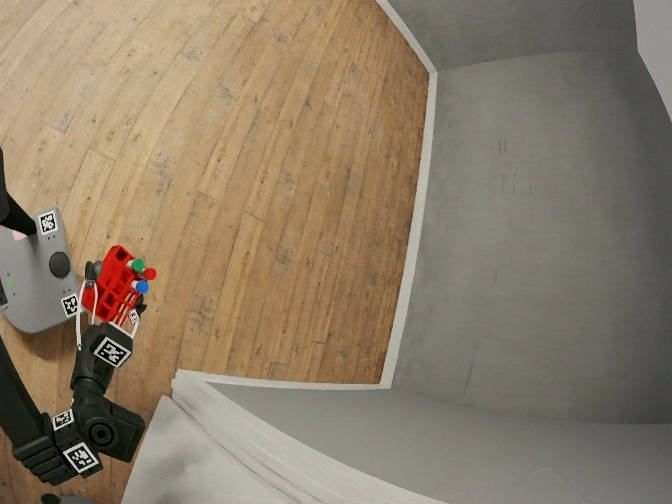

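execute_actions(
  actions=[
    {"r2":{"base":{"rotate_rad":2.1},"joints":{"head_pan_rad":0}},"r1":{"base":{"translate_m":0.1}}},
  ],
  cameras=[],
)

execute_actions(
  actions=[
    {"r2":{"base":{"translate_m":1.0},"joints":{"lift_m":1.098}},"r1":{"base":{"translate_m":0.4},"joints":{"head_pan_rad":-2.2,"head_tilt_rad":-0.6}}},
  ],
  cameras=["r2_nav_camera","r1_nav_camera","r2_head_camera"],
)

Scene clock: 344.47 s.
r1.base_odometry: x=-2.853 y=-1.581 heading=+2.688 (m, m, rad; r1's odometry frame)
r1.turned_by_wheels: +0.000 (rad since the last result)
r1.turned_by_imu: +0.002 (rad since the last result)
r1.base_tilt: forward=+0.2 right=+0.2 (deg)
r1.lidar_m: 0.87 0.98 1.47 1.53 1.47 0.26 0.27 0.39 1.00 0.82 0.86 0.88
r1.head_depth_mm: 779 925 1141 1407 1323 1206 1105 / 799 956 1180 1424 1324 1201 1099 / 817 981 1227 1425 1306 1187 1120 / 836 1011 1275 1437 1297 1181 1121 / 860 1040 1320 1415 1292 1179 - / 882 1073 1364 1413 1286 1162 1101 / 904 1105 1426 1403 1263 1159 1073
r1.base_status: done
r1.joint_positions: lift_m=+0.310 arm_m=-0.001 wrist_yaw_rad=+2.833 wrist_pitch_rad=-0.583 wrist_roll_rad=+0.016 gripper_m=+0.037 head_pan_rad=-0.007 head_tilt_rad=-1.087
r1.joint_status: not commanded
r1.motor_effort: left_wheel=-6(6) right_wheel=-5(6) lift_m=+48(48) arm_m=+1(0) wrist_yaw_rad=+0(0) wrist_pitch_rad=+5(6) wrist_roll_rad=-1(1) gripper_m=-1(1) head_pan_rad=+4(3) head_tilt_rad=-6(7) (%)
r1.hand_pose: x=+0.0398 y=+0.0468 z=+0.2873 quat_wxyz=(+0.306, +0.705, +0.094, +0.633) (m; r1's base frame)
r1.wrist_depth_mm: - - - - - - 914 / 848 902 918 847 850 817 842 / 718 - 722 705 693 706 702 / 616 - 603 586 586 582 576 / 523 520 532 519 522 512 508 / 474 - - 457 445 450 450 / - - - - 404 402 400
r2.base_odometry: x=-4.833 y=-1.265 heading=-1.614 (m, m, rad; r2's odometry frame)
r2.turned_by_wheels: +2.100 (rad since the last result)
r2.turned_by_imu: +2.126 (rad since the last result)
r2.base_tilt: forward=+1.1 right=+1.3 (deg)
r2.lidar_m: 2.12 0.73 0.43 1.54 0.91 0.66 0.64 2.20 2.38 2.87 2.85 2.63
r2.head_depth_mm: 2418 3131 2587 2029 1680 1416 1228 / 2734 3028 2605 2036 1658 1424 1231 / 2596 2904 2605 2015 1665 1413 1240 / 2501 2795 2592 2006 1682 1424 1231 / 2398 2671 2609 2024 1680 1416 1227 / 1965 2561 2437 2032 1669 1424 1230 / 1958 2496 2593 2043 1668 1426 1226
r2.base_status: done
r2.joint_positions: lift_m=+0.700 arm_m=+0.003 wrist_yaw_rad=+2.199 wrist_pitch_rad=-0.816 wrist_roll_rad=+0.018 gripper_m=+0.046 head_pan_rad=-0.007 head_tilt_rad=-0.705
r2.joint_status: all done
r2.motor_effort: left_wheel=-3(5) right_wheel=+4(7) lift_m=+15(16) arm_m=-3(4) wrist_yaw_rad=+1(2) wrist_pitch_rad=+9(9) wrist_roll_rad=+0(0) gripper_m=-17(17) head_pan_rad=+5(34) head_tilt_rad=+3(2) (%)
r2.hand_pose: x=+0.1066 y=-0.0552 z=+0.6360 quat_wxyz=(+0.545, +0.709, -0.049, +0.444) (m; r2's base frame)
r2.wrist_depth_mm: - 462 711 - - - - / - 519 767 - - - - / - 663 791 187 131 - - / - 995 820 170 169 932 909 / 894 901 526 149 176 866 863 / 809 806 171 170 167 800 762 / - - 153 154 178 694 701
r3.base_odometry: x=+2.292 y=+5.065 heading=+2.120 (m, m, rad; r3's odometry frame)
r3.turned_by_wheels: +0.000 (rad since the last result)
r3.turned_by_imu: +0.001 (rad since the last result)
r3.base_tilt: forward=+1.7 right=-0.7 (deg)
r3.lidar_m: 1.53 1.51 1.28 1.02 1.02 1.11 1.69 2.65 2.71 2.16 2.14 1.92
r3.head_depth_mm: 929 989 1055 1134 1225 1317 1320 / 997 1069 1146 1232 1339 1466 1323 / 1076 1161 1252 1367 1502 1538 1323 / 1175 1265 1378 1524 1675 1592 1317 / 1290 1407 1550 1717 1881 1604 1323 / 1432 1575 1762 1986 2009 1591 1320 / 1602 1796 2032 2356 1980 1587 1314
r3.base_status: not commanded
r3.joint_positions: lift_m=+0.310 arm_m=+0.000 wrist_yaw_rad=+3.035 wrist_pitch_rad=-0.529 wrist_roll_rad=+0.014 gripper_m=+0.037 head_pan_rad=-3.593 head_tilt_rad=-0.507
r3.joint_status: not commanded
r3.motor_effort: left_wheel=+3(3) right_wheel=-3(3) lift_m=+26(26) arm_m=+1(1) wrist_yaw_rad=+0(0) wrist_pitch_rad=+5(5) wrist_roll_rad=+0(0) gripper_m=+0(0) head_pan_rad=-4(4) head_tilt_rad=+3(4) (%)
r3.hand_pose: x=+0.0009 y=+0.0627 z=+0.2987 quat_wxyz=(+0.222, +0.696, +0.147, +0.667) (m; r3's base frame)
r3.wrist_depth_mm: 815 - - - - - - / 861 913 947 961 936 915 924 / 756 742 763 756 746 753 754 / 629 628 629 621 618 624 623 / 543 536 - 564 554 533 538 / 489 - - - 461 472 473 / - - - - 418 418 419
pictures: none
No camera images: the call's "cameras" was empty. Leave "cameras" out to get every camera's image.

Scene clock: 355.77 s.
r1.base_odometry: x=-3.212 y=-1.406 heading=+2.688 (m, m, rad; r1's odometry frame)
r1.turned_by_wheels: +0.000 (rad since the last result)
r1.turned_by_imu: +0.002 (rad since the last result)
r1.base_tilt: forward=+0.1 right=+0.2 (deg)
r1.lidar_m: 0.49 0.54 0.87 1.37 1.63 1.61 1.61 1.03 0.84 0.84 0.58 0.49
r1.head_depth_mm: 882 995 1137 1328 1599 1473 1240 / 839 940 1067 1235 1458 1464 1235 / 804 893 1009 1158 1349 1461 1228 / 767 852 956 1084 1257 1406 1220 / 733 811 908 1023 1171 1346 1206 / 698 763 851 963 1100 1284 1201 / 676 737 816 910 1031 1190 1198
r1.base_status: done
r1.joint_positions: lift_m=+0.310 arm_m=-0.001 wrist_yaw_rad=+2.833 wrist_pitch_rad=-0.583 wrist_roll_rad=+0.016 gripper_m=+0.037 head_pan_rad=-2.193 head_tilt_rad=-0.606
r1.joint_status: all done
r1.motor_effort: left_wheel=-4(5) right_wheel=+3(5) lift_m=+48(48) arm_m=+0(0) wrist_yaw_rad=+0(1) wrist_pitch_rad=+6(6) wrist_roll_rad=-1(1) gripper_m=-1(1) head_pan_rad=-4(53) head_tilt_rad=+4(36) (%)
r1.hand_pose: x=+0.0398 y=+0.0468 z=+0.2873 quat_wxyz=(+0.306, +0.705, +0.094, +0.633) (m; r1's base frame)
r1.wrist_depth_mm: - - - - - 780 531 / 881 863 870 843 832 753 529 / 737 - 724 685 694 671 538 / 596 - 611 601 589 593 529 / 527 517 530 519 529 505 492 / 475 - - 452 447 453 445 / - - - - 407 405 401
r2.base_odometry: x=-4.877 y=-2.264 heading=-1.614 (m, m, rad; r2's odometry frame)
r2.turned_by_wheels: +0.000 (rad since the last result)
r2.turned_by_imu: +0.005 (rad since the last result)
r2.base_tilt: forward=+1.1 right=+1.3 (deg)
r2.lidar_m: 1.64 1.16 0.82 0.66 0.66 0.71 1.22 3.11 3.09 2.51 2.48 1.68
r2.head_depth_mm: 1463 1096 2318 1982 1653 1449 - / 1453 1098 2179 2032 1678 1479 - / 1462 1033 2096 2024 1660 1453 - / 1453 970 1968 2051 1665 1421 1282 / 1442 972 1880 2034 1671 1420 1232 / 1394 917 1801 1955 1684 1402 1234 / 1343 921 1713 1865 1615 1420 1224
r2.base_status: done
r2.joint_positions: lift_m=+1.097 arm_m=+0.003 wrist_yaw_rad=+2.199 wrist_pitch_rad=-0.816 wrist_roll_rad=+0.018 gripper_m=+0.046 head_pan_rad=-0.007 head_tilt_rad=-0.705
r2.joint_status: all done
r2.motor_effort: left_wheel=-3(4) right_wheel=+4(8) lift_m=+33(34) arm_m=-4(4) wrist_yaw_rad=+1(2) wrist_pitch_rad=+9(9) wrist_roll_rad=+0(0) gripper_m=-17(17) head_pan_rad=+4(4) head_tilt_rad=+3(3) (%)
r2.hand_pose: x=+0.1065 y=-0.0552 z=+1.0330 quat_wxyz=(+0.545, +0.709, -0.049, +0.444) (m; r2's base frame)
r2.wrist_depth_mm: 695 919 - - - - - / 720 956 - - - - - / 737 999 - 186 132 - - / 747 - - 171 169 - - / 803 - - 148 176 - - / 838 - 173 170 167 - - / - - - 155 178 - -
r3.base_odometry: x=+2.292 y=+5.065 heading=+2.120 (m, m, rad; r3's odometry frame)
r3.turned_by_wheels: +0.000 (rad since the last result)
r3.turned_by_imu: +0.002 (rad since the last result)
r3.base_tilt: forward=+1.7 right=-0.8 (deg)
r3.lidar_m: 1.53 1.51 1.28 1.03 1.02 1.10 1.68 2.65 2.70 2.16 2.14 1.91
r3.head_depth_mm: 922 984 1053 1135 1223 1324 1324 / 999 1065 1144 1233 1340 1469 1325 / 1078 1158 1260 1369 1506 1555 1317 / 1170 1272 1383 1519 1672 1606 1316 / 1292 1418 1546 1726 1861 1579 1309 / 1437 1576 1766 1976 2004 1587 1322 / 1614 1818 2042 2320 1987 1589 1313
r3.base_status: not commanded
r3.joint_positions: lift_m=+0.310 arm_m=+0.000 wrist_yaw_rad=+3.035 wrist_pitch_rad=-0.529 wrist_roll_rad=+0.014 gripper_m=+0.037 head_pan_rad=-3.593 head_tilt_rad=-0.507
r3.joint_status: not commanded
r3.motor_effort: left_wheel=+3(3) right_wheel=-3(3) lift_m=+26(26) arm_m=+1(1) wrist_yaw_rad=+0(1) wrist_pitch_rad=+5(5) wrist_roll_rad=+0(0) gripper_m=+0(0) head_pan_rad=-5(5) head_tilt_rad=+3(5) (%)
r3.hand_pose: x=+0.0009 y=+0.0627 z=+0.2987 quat_wxyz=(+0.222, +0.696, +0.147, +0.667) (m; r3's base frame)
r3.wrist_depth_mm: 808 - - - - - - / 869 905 936 929 931 939 934 / 767 769 749 753 752 750 755 / 631 639 632 625 629 626 624 / 540 546 - 559 546 535 530 / 486 - - - 462 472 468 / - - - - 418 418 416
pictures: r1_nav_camera (sideways: a quarter turn counterclockwise sets it upright), r2_head_camera (sideways: a quarter turn clockwise sets it upright), r2_nav_camera (sideways: a quarter turn counterclockwise sets it upright)
camera_calibration (this result's frames):
r1_nav_camera: T_world_to_cam=[[-0.317034, -0.509107, 0.800187, -0.999339], [-0.843402, 0.537229, 0.00764881, 0.0500662], [-0.433778, -0.672454, -0.599702, 0.741314], [0, 0, 0, 1]] pos_world=[0.0469674, -0.0371679, 1.24384]
r2_head_camera: T_world_to_cam=[[-0.633324, 0.0306202, -0.773281, 1.03098], [0.0449458, 0.998986, 0.00274658, -0.00387482], [0.772581, -0.0330163, -0.634057, 0.774393], [0, 0, 0, 1]] pos_world=[0.0548348, -0.00213023, 1.28825]
r2_nav_camera: T_world_to_cam=[[0.645886, 0.00146336, 0.763432, -0.953387], [-0.0256344, -0.999393, 0.0236031, 0.0186848], [0.763003, -0.034815, -0.645457, 0.796564], [0, 0, 0, 1]] pos_world=[0.00847798, 0.047801, 1.24155]
Images, in order (width x height): r1_nav_camera 672x504, r2_head_camera 896x504, r2_nav_camera 672x504.

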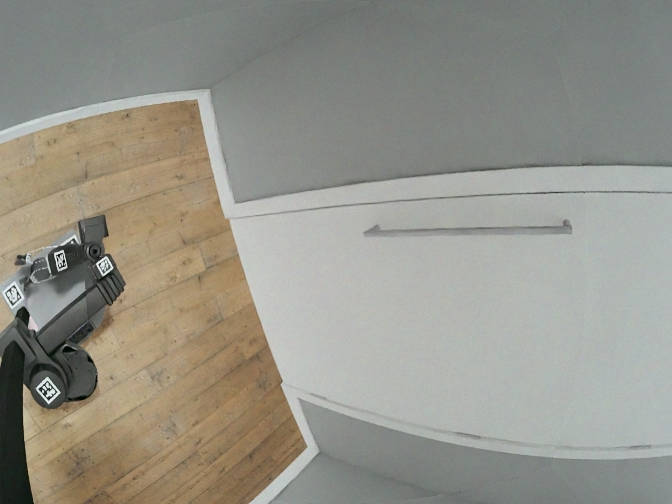

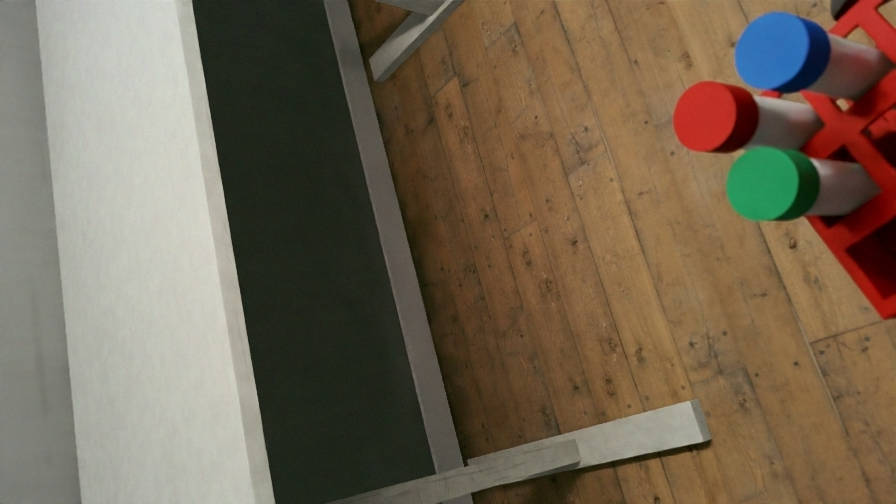

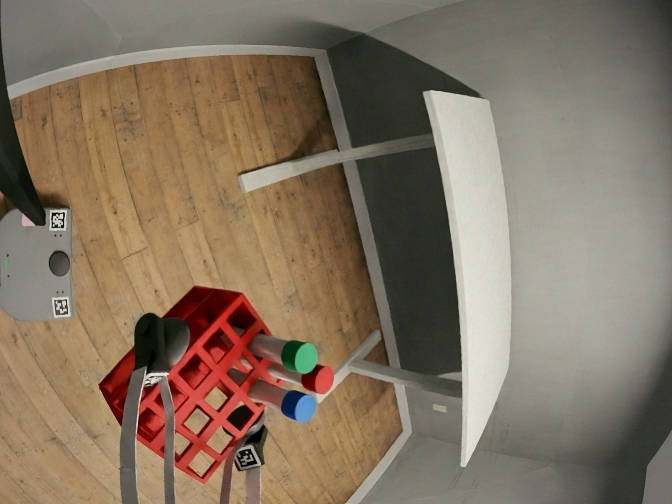

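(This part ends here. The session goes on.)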